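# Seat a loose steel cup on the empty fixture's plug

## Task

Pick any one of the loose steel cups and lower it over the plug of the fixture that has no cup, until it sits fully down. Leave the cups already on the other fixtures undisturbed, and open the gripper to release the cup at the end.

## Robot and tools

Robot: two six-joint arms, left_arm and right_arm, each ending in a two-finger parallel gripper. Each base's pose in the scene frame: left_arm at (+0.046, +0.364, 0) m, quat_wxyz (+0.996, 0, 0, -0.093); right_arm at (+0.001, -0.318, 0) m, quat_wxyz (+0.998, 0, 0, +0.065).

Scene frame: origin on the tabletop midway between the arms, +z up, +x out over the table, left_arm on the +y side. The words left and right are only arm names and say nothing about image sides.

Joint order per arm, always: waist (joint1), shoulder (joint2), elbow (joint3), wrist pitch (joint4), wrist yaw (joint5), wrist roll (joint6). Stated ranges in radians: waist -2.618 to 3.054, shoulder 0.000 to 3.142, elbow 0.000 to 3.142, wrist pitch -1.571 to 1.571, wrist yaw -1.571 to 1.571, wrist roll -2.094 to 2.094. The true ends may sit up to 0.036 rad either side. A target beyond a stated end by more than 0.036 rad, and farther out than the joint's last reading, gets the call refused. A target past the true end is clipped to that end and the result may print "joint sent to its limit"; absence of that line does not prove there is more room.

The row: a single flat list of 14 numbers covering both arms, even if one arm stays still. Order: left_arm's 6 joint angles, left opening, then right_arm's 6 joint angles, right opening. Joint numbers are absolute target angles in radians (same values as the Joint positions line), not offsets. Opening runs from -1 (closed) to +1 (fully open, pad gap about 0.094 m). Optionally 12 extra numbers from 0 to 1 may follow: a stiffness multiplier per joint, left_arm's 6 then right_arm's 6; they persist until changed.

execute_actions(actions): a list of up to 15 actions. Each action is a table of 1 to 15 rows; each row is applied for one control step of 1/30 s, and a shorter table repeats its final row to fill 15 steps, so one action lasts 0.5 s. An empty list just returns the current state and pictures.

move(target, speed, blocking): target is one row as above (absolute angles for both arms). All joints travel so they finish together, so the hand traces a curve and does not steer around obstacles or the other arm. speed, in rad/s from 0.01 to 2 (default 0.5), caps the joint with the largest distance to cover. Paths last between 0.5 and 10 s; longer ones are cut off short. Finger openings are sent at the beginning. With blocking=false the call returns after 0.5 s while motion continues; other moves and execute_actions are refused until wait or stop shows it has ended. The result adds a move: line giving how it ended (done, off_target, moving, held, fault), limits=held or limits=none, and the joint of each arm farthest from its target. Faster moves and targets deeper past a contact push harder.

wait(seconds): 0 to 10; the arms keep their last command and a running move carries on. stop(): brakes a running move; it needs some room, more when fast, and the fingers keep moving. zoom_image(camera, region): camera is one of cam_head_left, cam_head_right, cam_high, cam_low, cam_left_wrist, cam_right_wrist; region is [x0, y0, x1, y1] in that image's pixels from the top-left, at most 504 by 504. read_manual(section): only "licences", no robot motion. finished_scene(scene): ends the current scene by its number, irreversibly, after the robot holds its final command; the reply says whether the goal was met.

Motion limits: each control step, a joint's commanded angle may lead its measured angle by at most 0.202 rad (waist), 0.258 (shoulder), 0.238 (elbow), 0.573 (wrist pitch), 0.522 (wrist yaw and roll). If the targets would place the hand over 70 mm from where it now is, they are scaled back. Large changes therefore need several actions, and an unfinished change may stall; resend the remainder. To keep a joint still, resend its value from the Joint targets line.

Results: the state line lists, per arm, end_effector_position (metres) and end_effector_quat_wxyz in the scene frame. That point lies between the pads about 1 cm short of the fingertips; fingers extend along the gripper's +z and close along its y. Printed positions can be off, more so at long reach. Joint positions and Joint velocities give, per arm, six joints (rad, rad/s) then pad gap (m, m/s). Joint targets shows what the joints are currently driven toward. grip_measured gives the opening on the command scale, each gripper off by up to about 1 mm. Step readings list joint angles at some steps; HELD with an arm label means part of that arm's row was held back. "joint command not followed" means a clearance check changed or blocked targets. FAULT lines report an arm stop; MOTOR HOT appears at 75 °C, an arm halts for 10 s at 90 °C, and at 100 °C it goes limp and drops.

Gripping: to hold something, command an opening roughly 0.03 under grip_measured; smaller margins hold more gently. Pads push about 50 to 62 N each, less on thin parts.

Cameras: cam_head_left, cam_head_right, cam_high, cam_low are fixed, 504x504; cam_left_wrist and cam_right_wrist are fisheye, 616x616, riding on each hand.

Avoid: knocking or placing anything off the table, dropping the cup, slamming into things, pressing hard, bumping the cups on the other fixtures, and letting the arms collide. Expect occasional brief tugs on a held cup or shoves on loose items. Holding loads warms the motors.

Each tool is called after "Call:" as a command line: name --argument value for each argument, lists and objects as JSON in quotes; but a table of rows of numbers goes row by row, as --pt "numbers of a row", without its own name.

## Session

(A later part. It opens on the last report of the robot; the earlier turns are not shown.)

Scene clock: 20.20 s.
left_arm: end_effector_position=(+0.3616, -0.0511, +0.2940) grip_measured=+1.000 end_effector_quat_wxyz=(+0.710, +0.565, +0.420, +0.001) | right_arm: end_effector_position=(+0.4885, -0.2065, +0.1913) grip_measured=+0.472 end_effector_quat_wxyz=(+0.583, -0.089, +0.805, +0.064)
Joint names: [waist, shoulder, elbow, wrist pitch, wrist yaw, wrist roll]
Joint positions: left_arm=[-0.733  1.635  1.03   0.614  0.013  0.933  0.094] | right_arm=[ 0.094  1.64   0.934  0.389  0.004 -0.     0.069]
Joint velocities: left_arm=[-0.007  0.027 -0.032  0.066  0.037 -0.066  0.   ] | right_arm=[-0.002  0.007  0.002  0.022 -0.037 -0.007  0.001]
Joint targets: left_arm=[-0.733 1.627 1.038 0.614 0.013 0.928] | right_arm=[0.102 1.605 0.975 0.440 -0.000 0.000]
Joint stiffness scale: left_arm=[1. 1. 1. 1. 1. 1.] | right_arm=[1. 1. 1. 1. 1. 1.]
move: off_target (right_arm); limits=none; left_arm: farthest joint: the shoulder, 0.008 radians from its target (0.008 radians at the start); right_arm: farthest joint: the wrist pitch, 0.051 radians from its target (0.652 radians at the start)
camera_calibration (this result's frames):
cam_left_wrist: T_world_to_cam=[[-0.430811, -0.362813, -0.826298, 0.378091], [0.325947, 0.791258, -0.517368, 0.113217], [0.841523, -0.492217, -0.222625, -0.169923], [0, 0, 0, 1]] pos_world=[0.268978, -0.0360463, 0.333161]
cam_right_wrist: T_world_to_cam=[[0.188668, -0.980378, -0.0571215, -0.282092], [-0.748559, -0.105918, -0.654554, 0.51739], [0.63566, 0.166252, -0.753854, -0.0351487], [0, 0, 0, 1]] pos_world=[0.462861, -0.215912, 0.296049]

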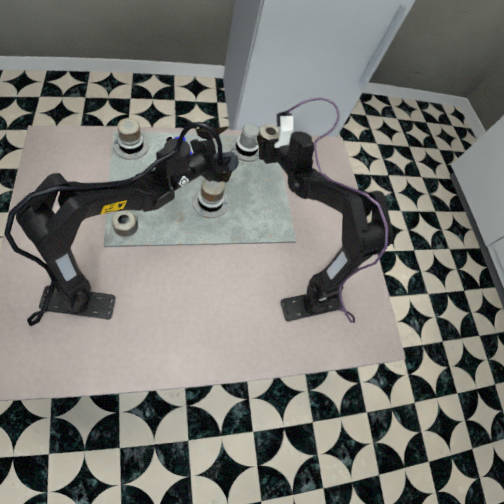

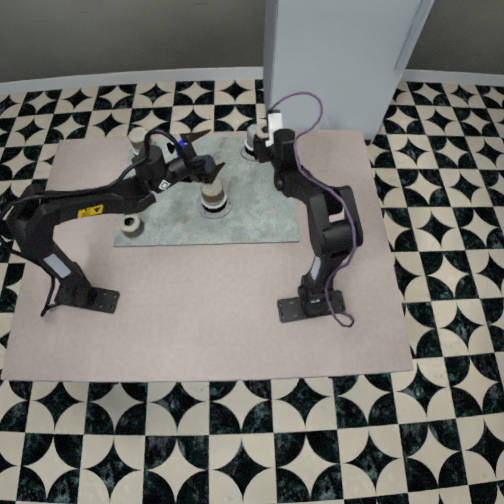

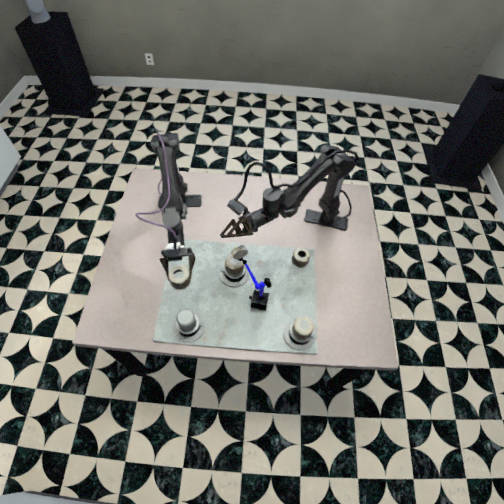

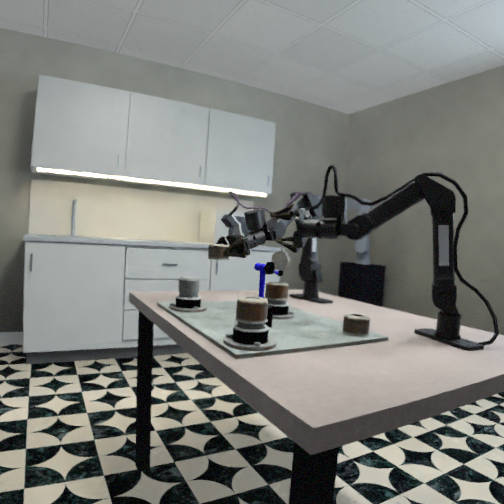

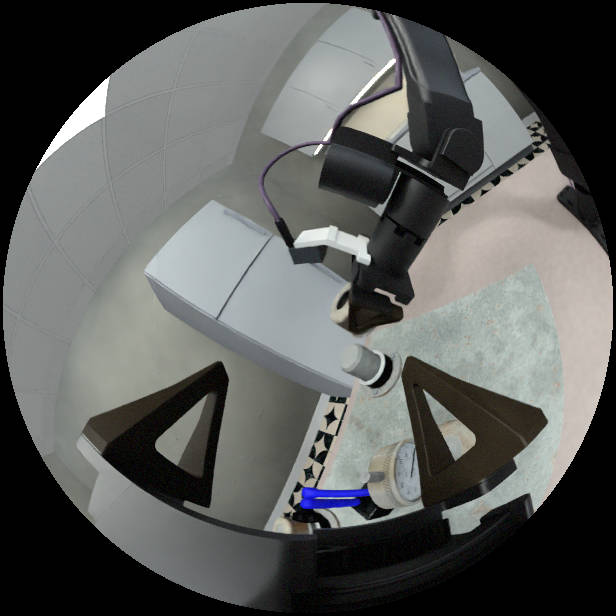

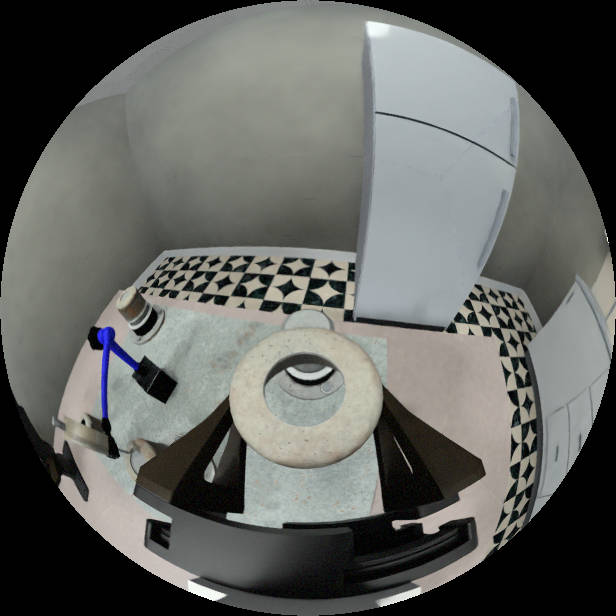

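Call:
move --target '[-0.733,1.627,1.038,0.614,0.013,0.928,1, 0.100,2.073,1.423,0.486,0,0,0.435]' --speed 0.45

Call:
zoom_image --camera "cam_right_wrist" --region '[260, 345, 350, 435]'

Call:
zoom_image --camera "cam_low" --region '[150, 230, 240, 320]'

Scene clock: 24.70 s.
left_arm: end_effector_position=(+0.3616, -0.0511, +0.2940) grip_measured=+1.000 end_effector_quat_wxyz=(+0.710, +0.565, +0.420, +0.001) | right_arm: end_effector_position=(+0.5972, -0.1818, +0.1543) grip_measured=+0.472 end_effector_quat_wxyz=(+0.584, -0.089, +0.804, +0.064)
Joint names: [waist, shoulder, elbow, wrist pitch, wrist yaw, wrist roll]
Joint positions: left_arm=[-0.733  1.635  1.03   0.614  0.013  0.933  0.094] | right_arm=[ 0.094  2.09   1.371  0.405  0.004 -0.     0.069]
Joint velocities: left_arm=[ 0.002  0.002  0.007  0.007 -0.007 -0.007  0.   ] | right_arm=[ 0.007 -0.002  0.012 -0.037 -0.007 -0.066 -0.   ]
Joint targets: left_arm=[-0.733 1.627 1.038 0.614 0.013 0.928] | right_arm=[0.100 2.073 1.423 0.486 0.000 -0.000]
Joint stiffness scale: left_arm=[1. 1. 1. 1. 1. 1.] | right_arm=[1. 1. 1. 1. 1. 1.]
move: off_target (right_arm); limits=none; left_arm: farthest joint: the shoulder, 0.008 radians from its target (0.008 radians at the start); right_arm: farthest joint: the wrist pitch, 0.081 radians from its target (0.097 radians at the start)
camera_calibration (this result's frames):
cam_left_wrist: T_world_to_cam=[[-0.430811, -0.362813, -0.826298, 0.378091], [0.325947, 0.791258, -0.517368, 0.113217], [0.841523, -0.492217, -0.222625, -0.169923], [0, 0, 0, 1]] pos_world=[0.268978, -0.0360463, 0.333161]
cam_right_wrist: T_world_to_cam=[[0.188753, -0.980359, -0.0571728, -0.280486], [-0.747584, -0.105696, -0.655703, 0.576775], [0.636781, 0.166507, -0.752851, -0.136934], [0, 0, 0, 1]] pos_world=[0.571328, -0.191214, 0.259066]

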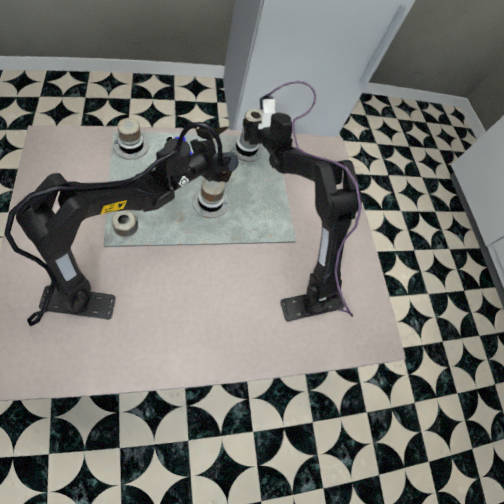

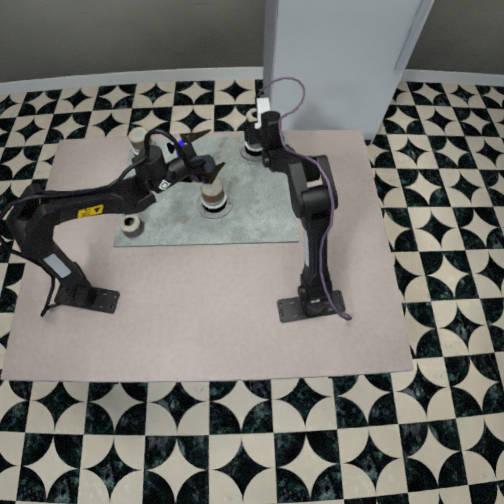

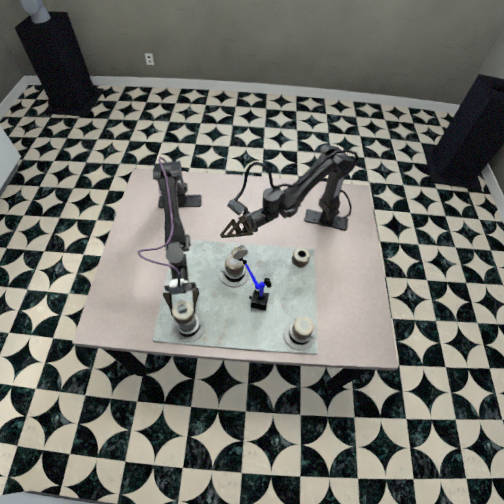

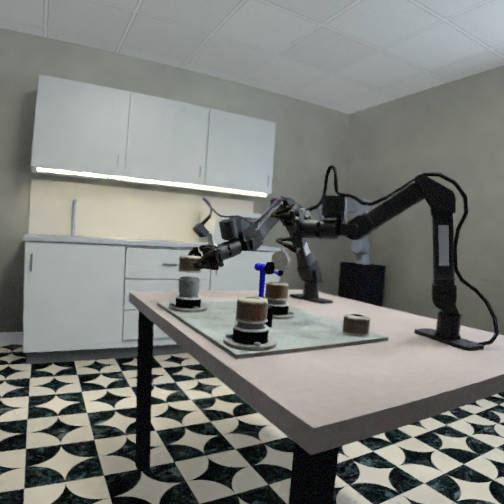

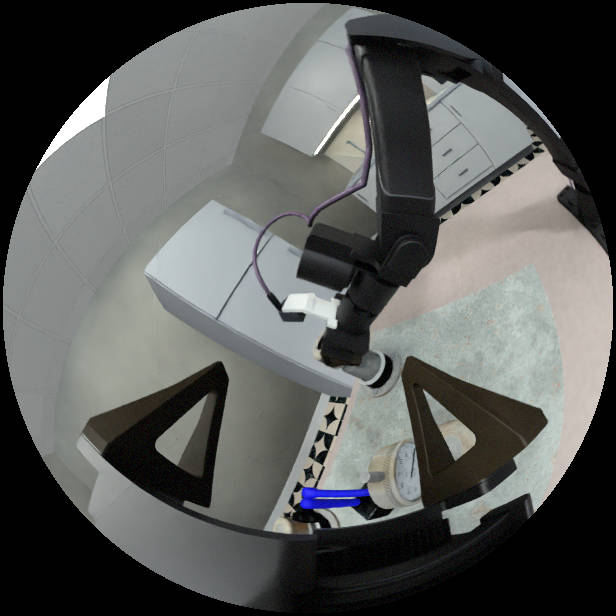

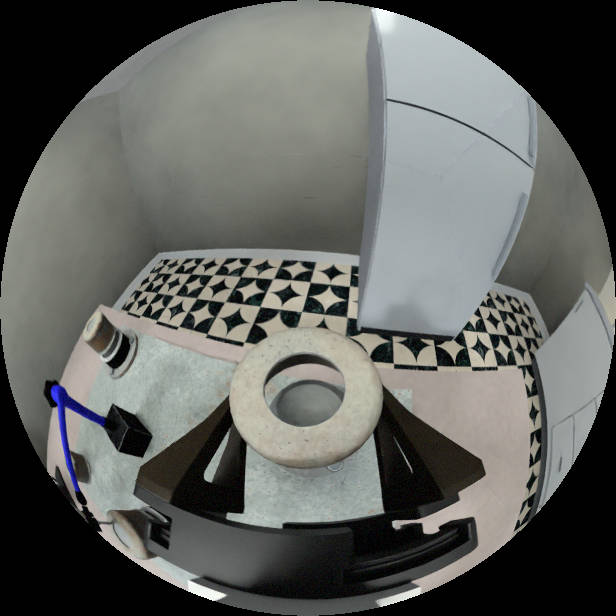

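Region (260, 345, 350, 435) of cam_right_wrist's 616x616 image, scaled by 5.600, with more detail than that image has.

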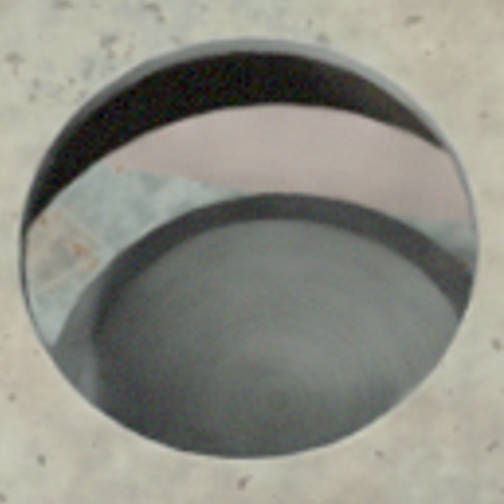

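Region (150, 230, 240, 320) of cam_low's 504x504 image, scaled by 5.600, with more detail than that image has.

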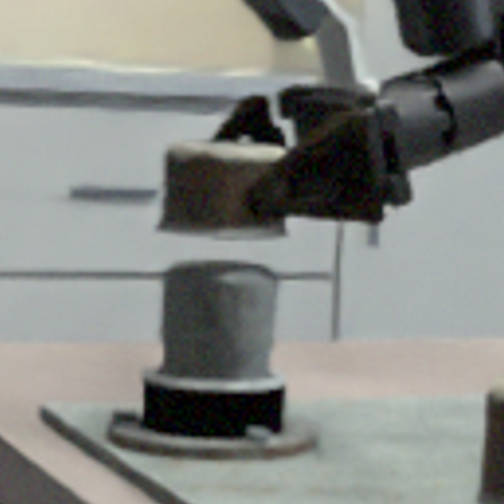

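Call:
execute_actions --actions '[[[-0.733,1.627,1.038,0.614,0.013,0.928,1,0.10,2.078,1.40,0.488,0,0,0.435],[-0.733,1.627,1.038,0.614,0.013,0.928,1,0.10,2.082,1.38,0.490,0,0,0.435],[-0.733,1.627,1.038,0.614,0.013,0.928,1,0.10,2.085,1.368,0.494,0,0,0.435],[-0.733,1.627,1.038,0.614,0.013,0.928,1,0.10,2.087,1.364,0.499,0,0,0.435],[-0.733,1.627,1.038,0.614,0.013,0.928,1,0.10,2.089,1.361,0.505,0,0,0.435],[-0.733,1.627,1.038,0.614,0.013,0.928,1,0.10,2.091,1.359,0.511,0,0,0.435],[-0.733,1.627,1.038,0.614,0.013,0.928,1,0.10,2.093,1.357,0.517,0,0,0.435],[-0.733,1.627,1.038,0.614,0.013,0.928,1,0.10,2.095,1.355,0.523,0,0,0.435],[-0.733,1.627,1.038,0.614,0.013,0.928,1,0.10,2.097,1.353,0.530,0,0,0.435],[-0.733,1.627,1.038,0.614,0.013,0.928,1,0.10,2.098,1.351,0.536,0,0,0.435]]]'

Call:
wait --seconds 0.3

Call:
zoom_image --camera "cam_right_wrist" --region '[260, 345, 350, 435]'

Call:
zoom_image --camera "cam_low" --region '[150, 230, 240, 320]'

Scene clock: 28.97 s.
left_arm: end_effector_position=(+0.3616, -0.0511, +0.2940) grip_measured=+1.000 end_effector_quat_wxyz=(+0.710, +0.565, +0.420, +0.001) | right_arm: end_effector_position=(+0.5964, -0.1819, +0.1385) grip_measured=+0.472 end_effector_quat_wxyz=(+0.581, -0.090, +0.807, +0.064)
Joint names: [waist, shoulder, elbow, wrist pitch, wrist yaw, wrist roll]
Joint positions: left_arm=[-0.733  1.635  1.03   0.614  0.013  0.933  0.094] | right_arm=[ 0.094  2.116  1.348  0.445  0.004 -0.     0.069]
Joint velocities: left_arm=[-0.012 -0.017  0.002  0.007 -0.037  0.007  0.   ] | right_arm=[ 0.017  0.027 -0.012 -0.081 -0.007 -0.022 -0.   ]
Joint targets: left_arm=[-0.733 1.627 1.038 0.614 0.013 0.928] | right_arm=[0.100 2.098 1.351 0.536 0.000 -0.000]
Joint stiffness scale: left_arm=[1. 1. 1. 1. 1. 1.] | right_arm=[1. 1. 1. 1. 1. 1.]
Step readings (joint positions):
0: left_arm=[-0.733 1.635 1.030 0.614 0.013 0.933] | right_arm=[0.094 2.090 1.371 0.405 0.004 -0.000]
1: left_arm=[-0.733 1.635 1.030 0.614 0.013 0.933] | right_arm=[0.094 2.090 1.371 0.405 0.004 -0.000]
2: left_arm=[-0.733 1.635 1.030 0.614 0.013 0.933] | right_arm=[0.094 2.090 1.371 0.405 0.004 -0.000]
4: left_arm=[-0.733 1.635 1.030 0.614 0.013 0.933] | right_arm=[0.094 2.092 1.371 0.408 0.004 -0.000]
8: left_arm=[-0.733 1.635 1.030 0.614 0.013 0.933] | right_arm=[0.094 2.100 1.366 0.429 0.004 -0.000]
15: Joint positions above
camera_calibration (this result's frames):
cam_left_wrist: T_world_to_cam=[[-0.430811, -0.362813, -0.826298, 0.378091], [0.325947, 0.791258, -0.517368, 0.113217], [0.841523, -0.492217, -0.222625, -0.169923], [0, 0, 0, 1]] pos_world=[0.268978, -0.0360463, 0.333161]
cam_right_wrist: T_world_to_cam=[[0.188308, -0.98046, -0.0569017, -0.28121], [-0.752682, -0.106857, -0.649654, 0.56779], [0.63088, 0.165164, -0.758097, -0.144396], [0, 0, 0, 1]] pos_world=[0.571416, -0.191194, 0.2434]

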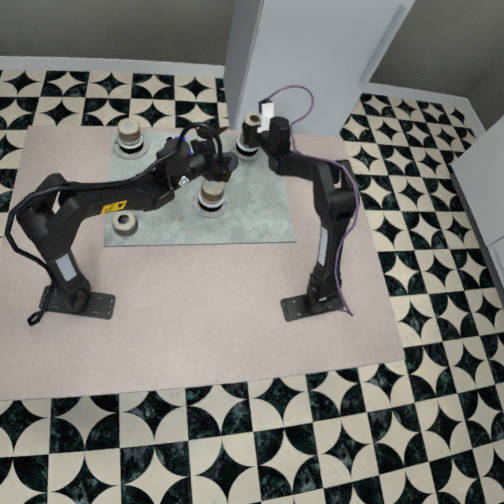

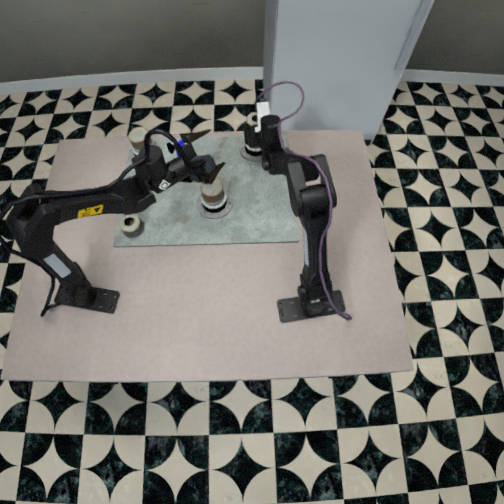

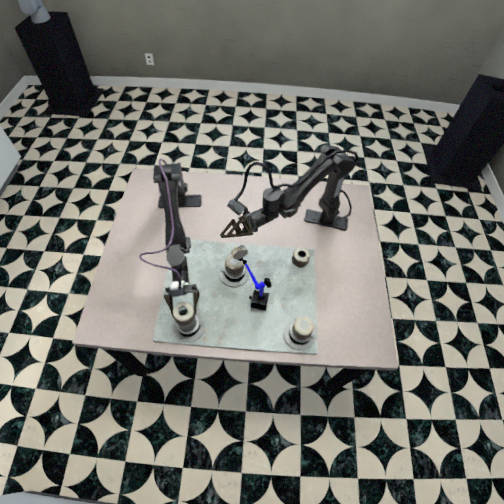

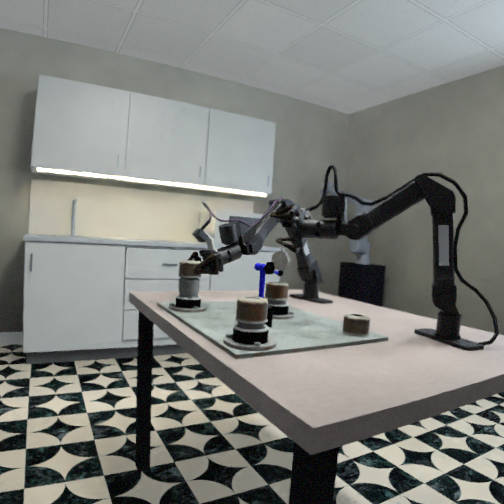

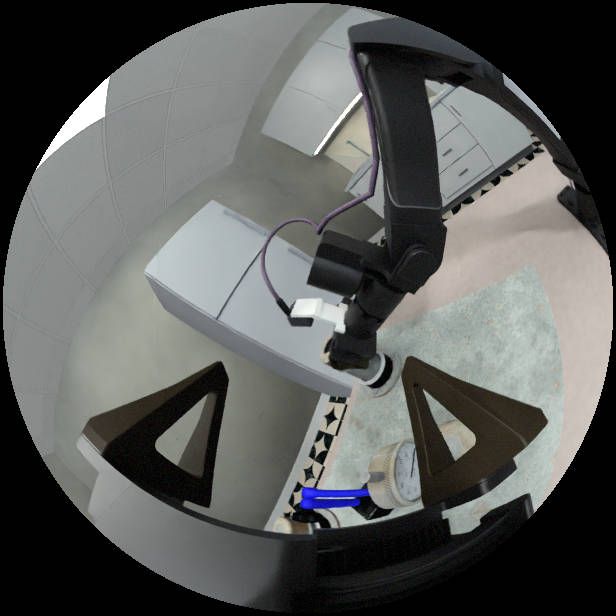

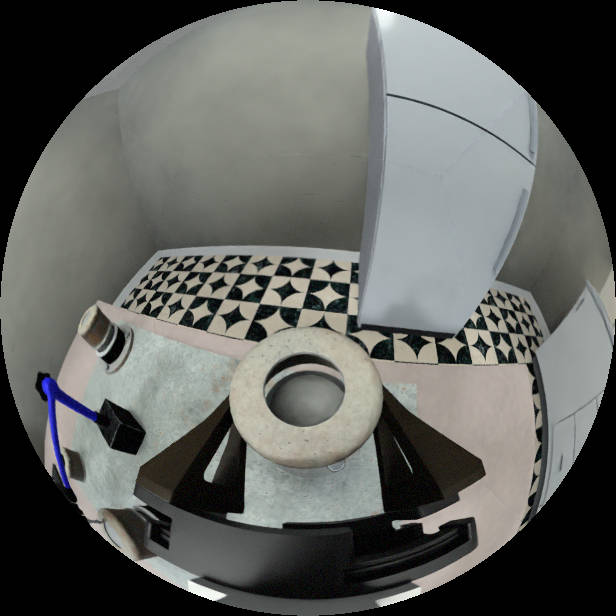

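Scene clock: 29.27 s.
left_arm: end_effector_position=(+0.3616, -0.0511, +0.2940) grip_measured=+1.000 end_effector_quat_wxyz=(+0.710, +0.565, +0.420, +0.001) | right_arm: end_effector_position=(+0.5969, -0.1818, +0.1393) grip_measured=+0.472 end_effector_quat_wxyz=(+0.583, -0.090, +0.805, +0.064)
Joint names: [waist, shoulder, elbow, wrist pitch, wrist yaw, wrist roll]
Joint positions: left_arm=[-0.733  1.635  1.03   0.614  0.013  0.933  0.094] | right_arm=[ 0.094  2.117  1.347  0.453  0.004 -0.     0.069]
Joint velocities: left_arm=[ 0.007 -0.022 -0.002 -0.022  0.066  0.022  0.   ] | right_arm=[-0.002 -0.007 -0.022 -0.051  0.007  0.022  0.   ]
Joint targets: left_arm=[-0.733 1.627 1.038 0.614 0.013 0.928] | right_arm=[0.100 2.098 1.351 0.536 0.000 -0.000]
Joint stiffness scale: left_arm=[1. 1. 1. 1. 1. 1.] | right_arm=[1. 1. 1. 1. 1. 1.]
wait: 0.30 s; no rest
camera_calibration (this result's frames):
cam_left_wrist: T_world_to_cam=[[-0.430811, -0.362813, -0.826298, 0.378091], [0.325947, 0.791258, -0.517368, 0.113217], [0.841523, -0.492217, -0.222625, -0.169923], [0, 0, 0, 1]] pos_world=[0.268978, -0.0360463, 0.333161]
cam_right_wrist: T_world_to_cam=[[0.188647, -0.980383, -0.0571086, -0.281303], [-0.748802, -0.105974, -0.654267, 0.567215], [0.63538, 0.166188, -0.754105, -0.147116], [0, 0, 0, 1]] pos_world=[0.571274, -0.191226, 0.244104]

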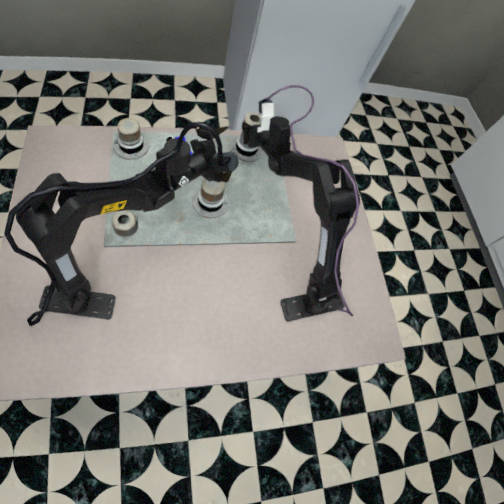

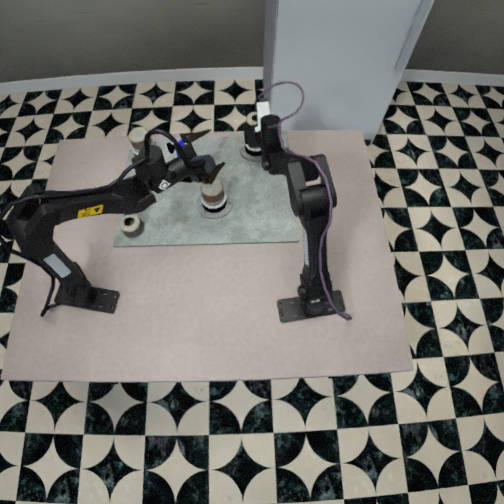

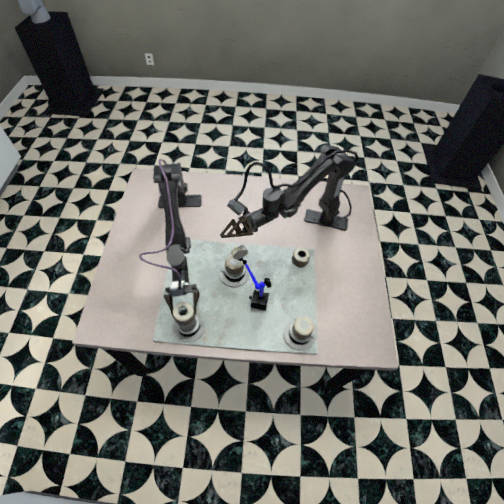

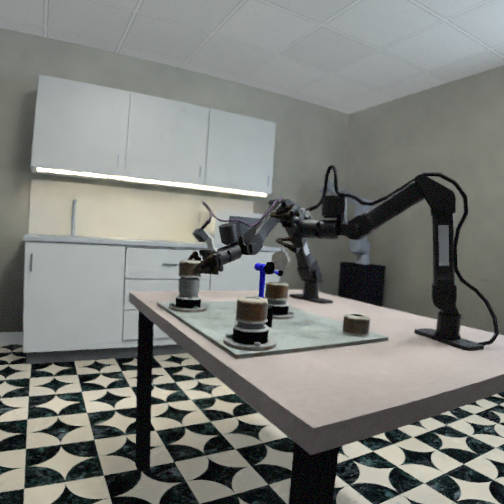

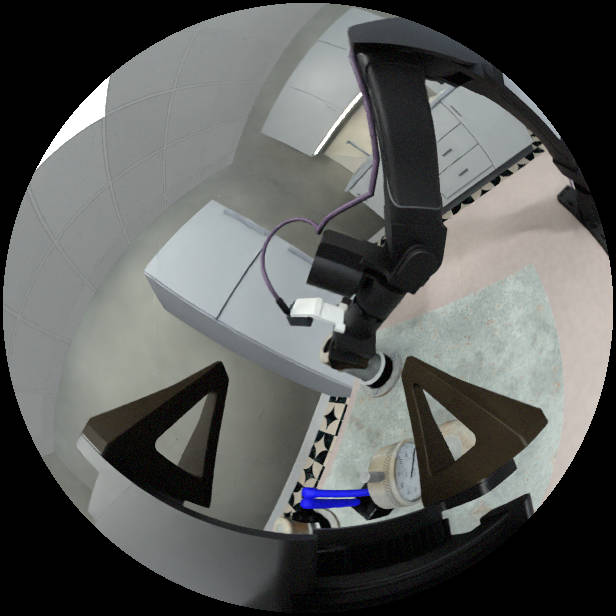

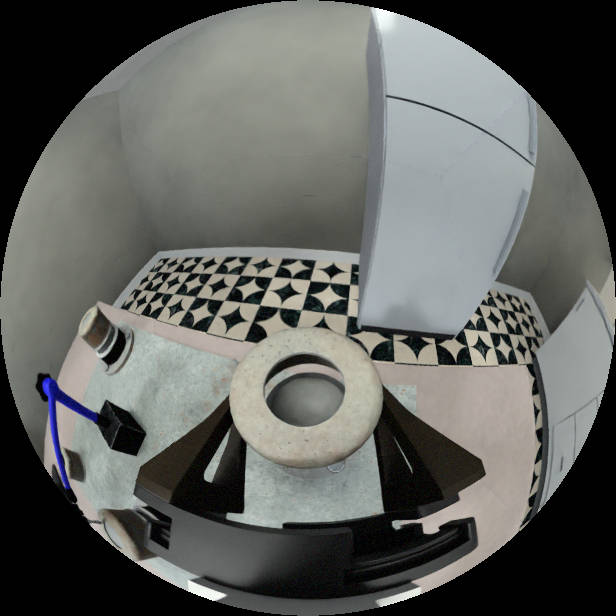

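Region (260, 345, 350, 435) of cam_right_wrist's 616x616 image, scaled by 5.600, with more detail than that image has.

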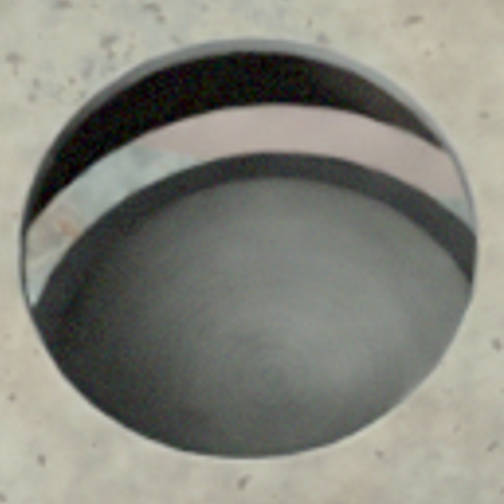

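Region (150, 230, 240, 320) of cam_low's 504x504 image, scaled by 5.600, with more detail than that image has.

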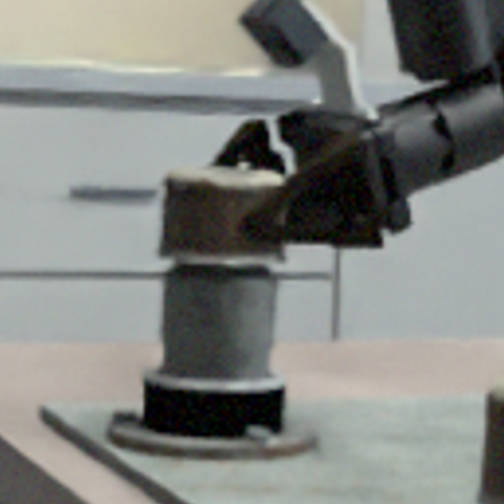

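Call:
execute_actions --actions '[]'

Scene clock: 32.07 s.
left_arm: end_effector_position=(+0.3616, -0.0511, +0.2940) grip_measured=+1.000 end_effector_quat_wxyz=(+0.710, +0.565, +0.420, +0.001) | right_arm: end_effector_position=(+0.5970, -0.1818, +0.1397) grip_measured=+0.472 end_effector_quat_wxyz=(+0.584, -0.089, +0.804, +0.064)
Joint names: [waist, shoulder, elbow, wrist pitch, wrist yaw, wrist roll]
Joint positions: left_arm=[-0.733  1.635  1.03   0.614  0.013  0.933  0.094] | right_arm=[ 0.094  2.117  1.347  0.454  0.004 -0.     0.069]
Joint velocities: left_arm=[ 0.007 -0.002 -0.002 -0.051  0.066 -0.022  0.   ] | right_arm=[-0.012  0.012  0.002  0.022  0.007  0.007  0.   ]
Joint targets: left_arm=[-0.733 1.627 1.038 0.614 0.013 0.928] | right_arm=[0.100 2.098 1.351 0.536 0.000 -0.000]
Joint stiffness scale: left_arm=[1. 1. 1. 1. 1. 1.] | right_arm=[1. 1. 1. 1. 1. 1.]
camera_calibration (this result's frames):
cam_left_wrist: T_world_to_cam=[[-0.430811, -0.362813, -0.826298, 0.378091], [0.325947, 0.791258, -0.517368, 0.113217], [0.841523, -0.492217, -0.222625, -0.169923], [0, 0, 0, 1]] pos_world=[0.268978, -0.0360463, 0.333161]
cam_right_wrist: T_world_to_cam=[[0.188732, -0.980364, -0.05716, -0.281319], [-0.747828, -0.105752, -0.655416, 0.567159], [0.636501, 0.166444, -0.753102, -0.147685], [0, 0, 0, 1]] pos_world=[0.571233, -0.191235, 0.244423]

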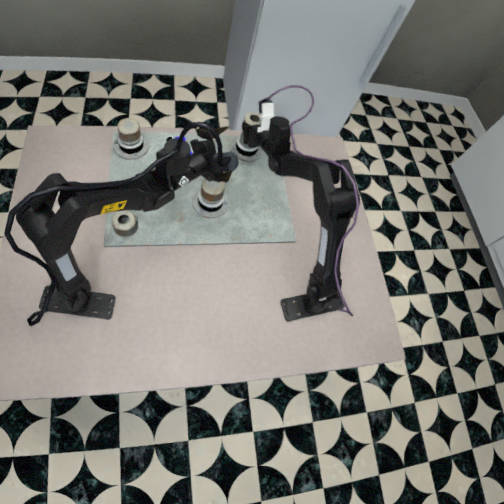

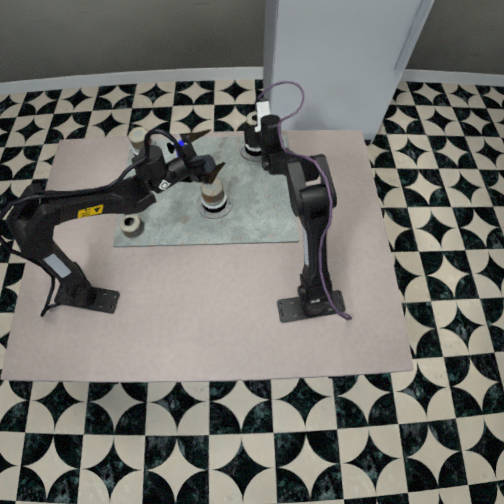

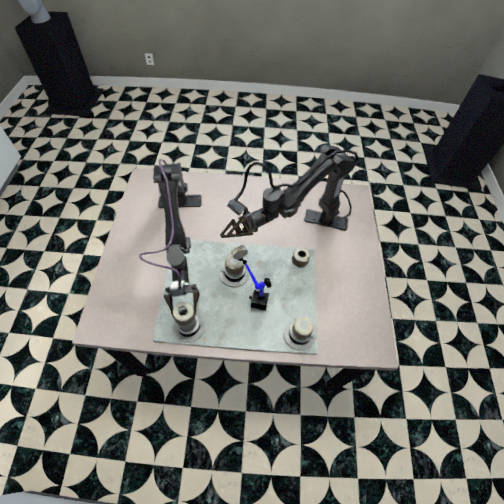

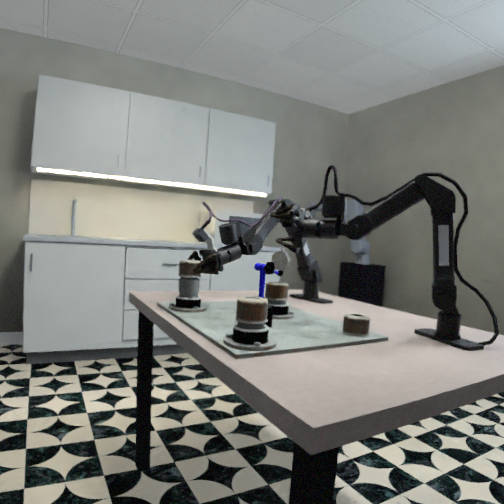

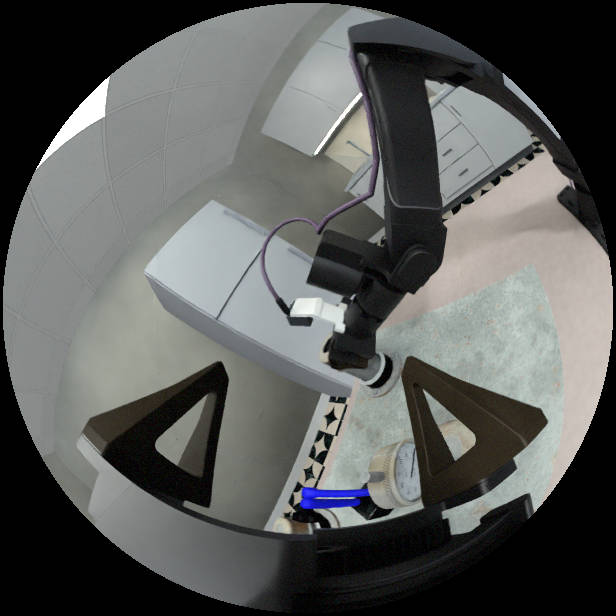

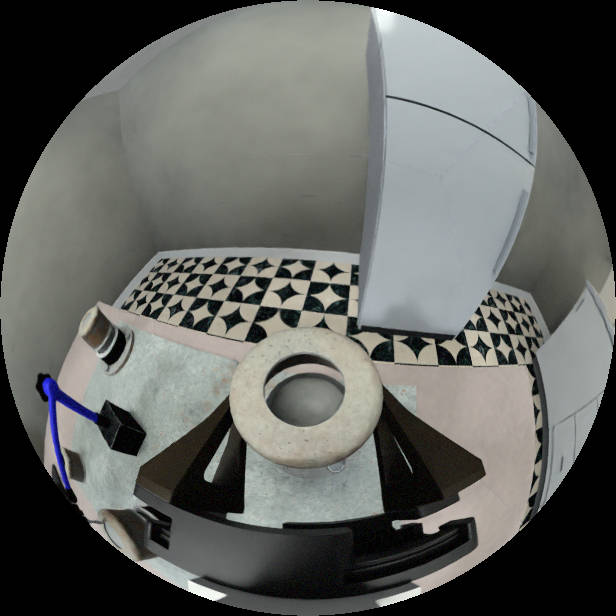

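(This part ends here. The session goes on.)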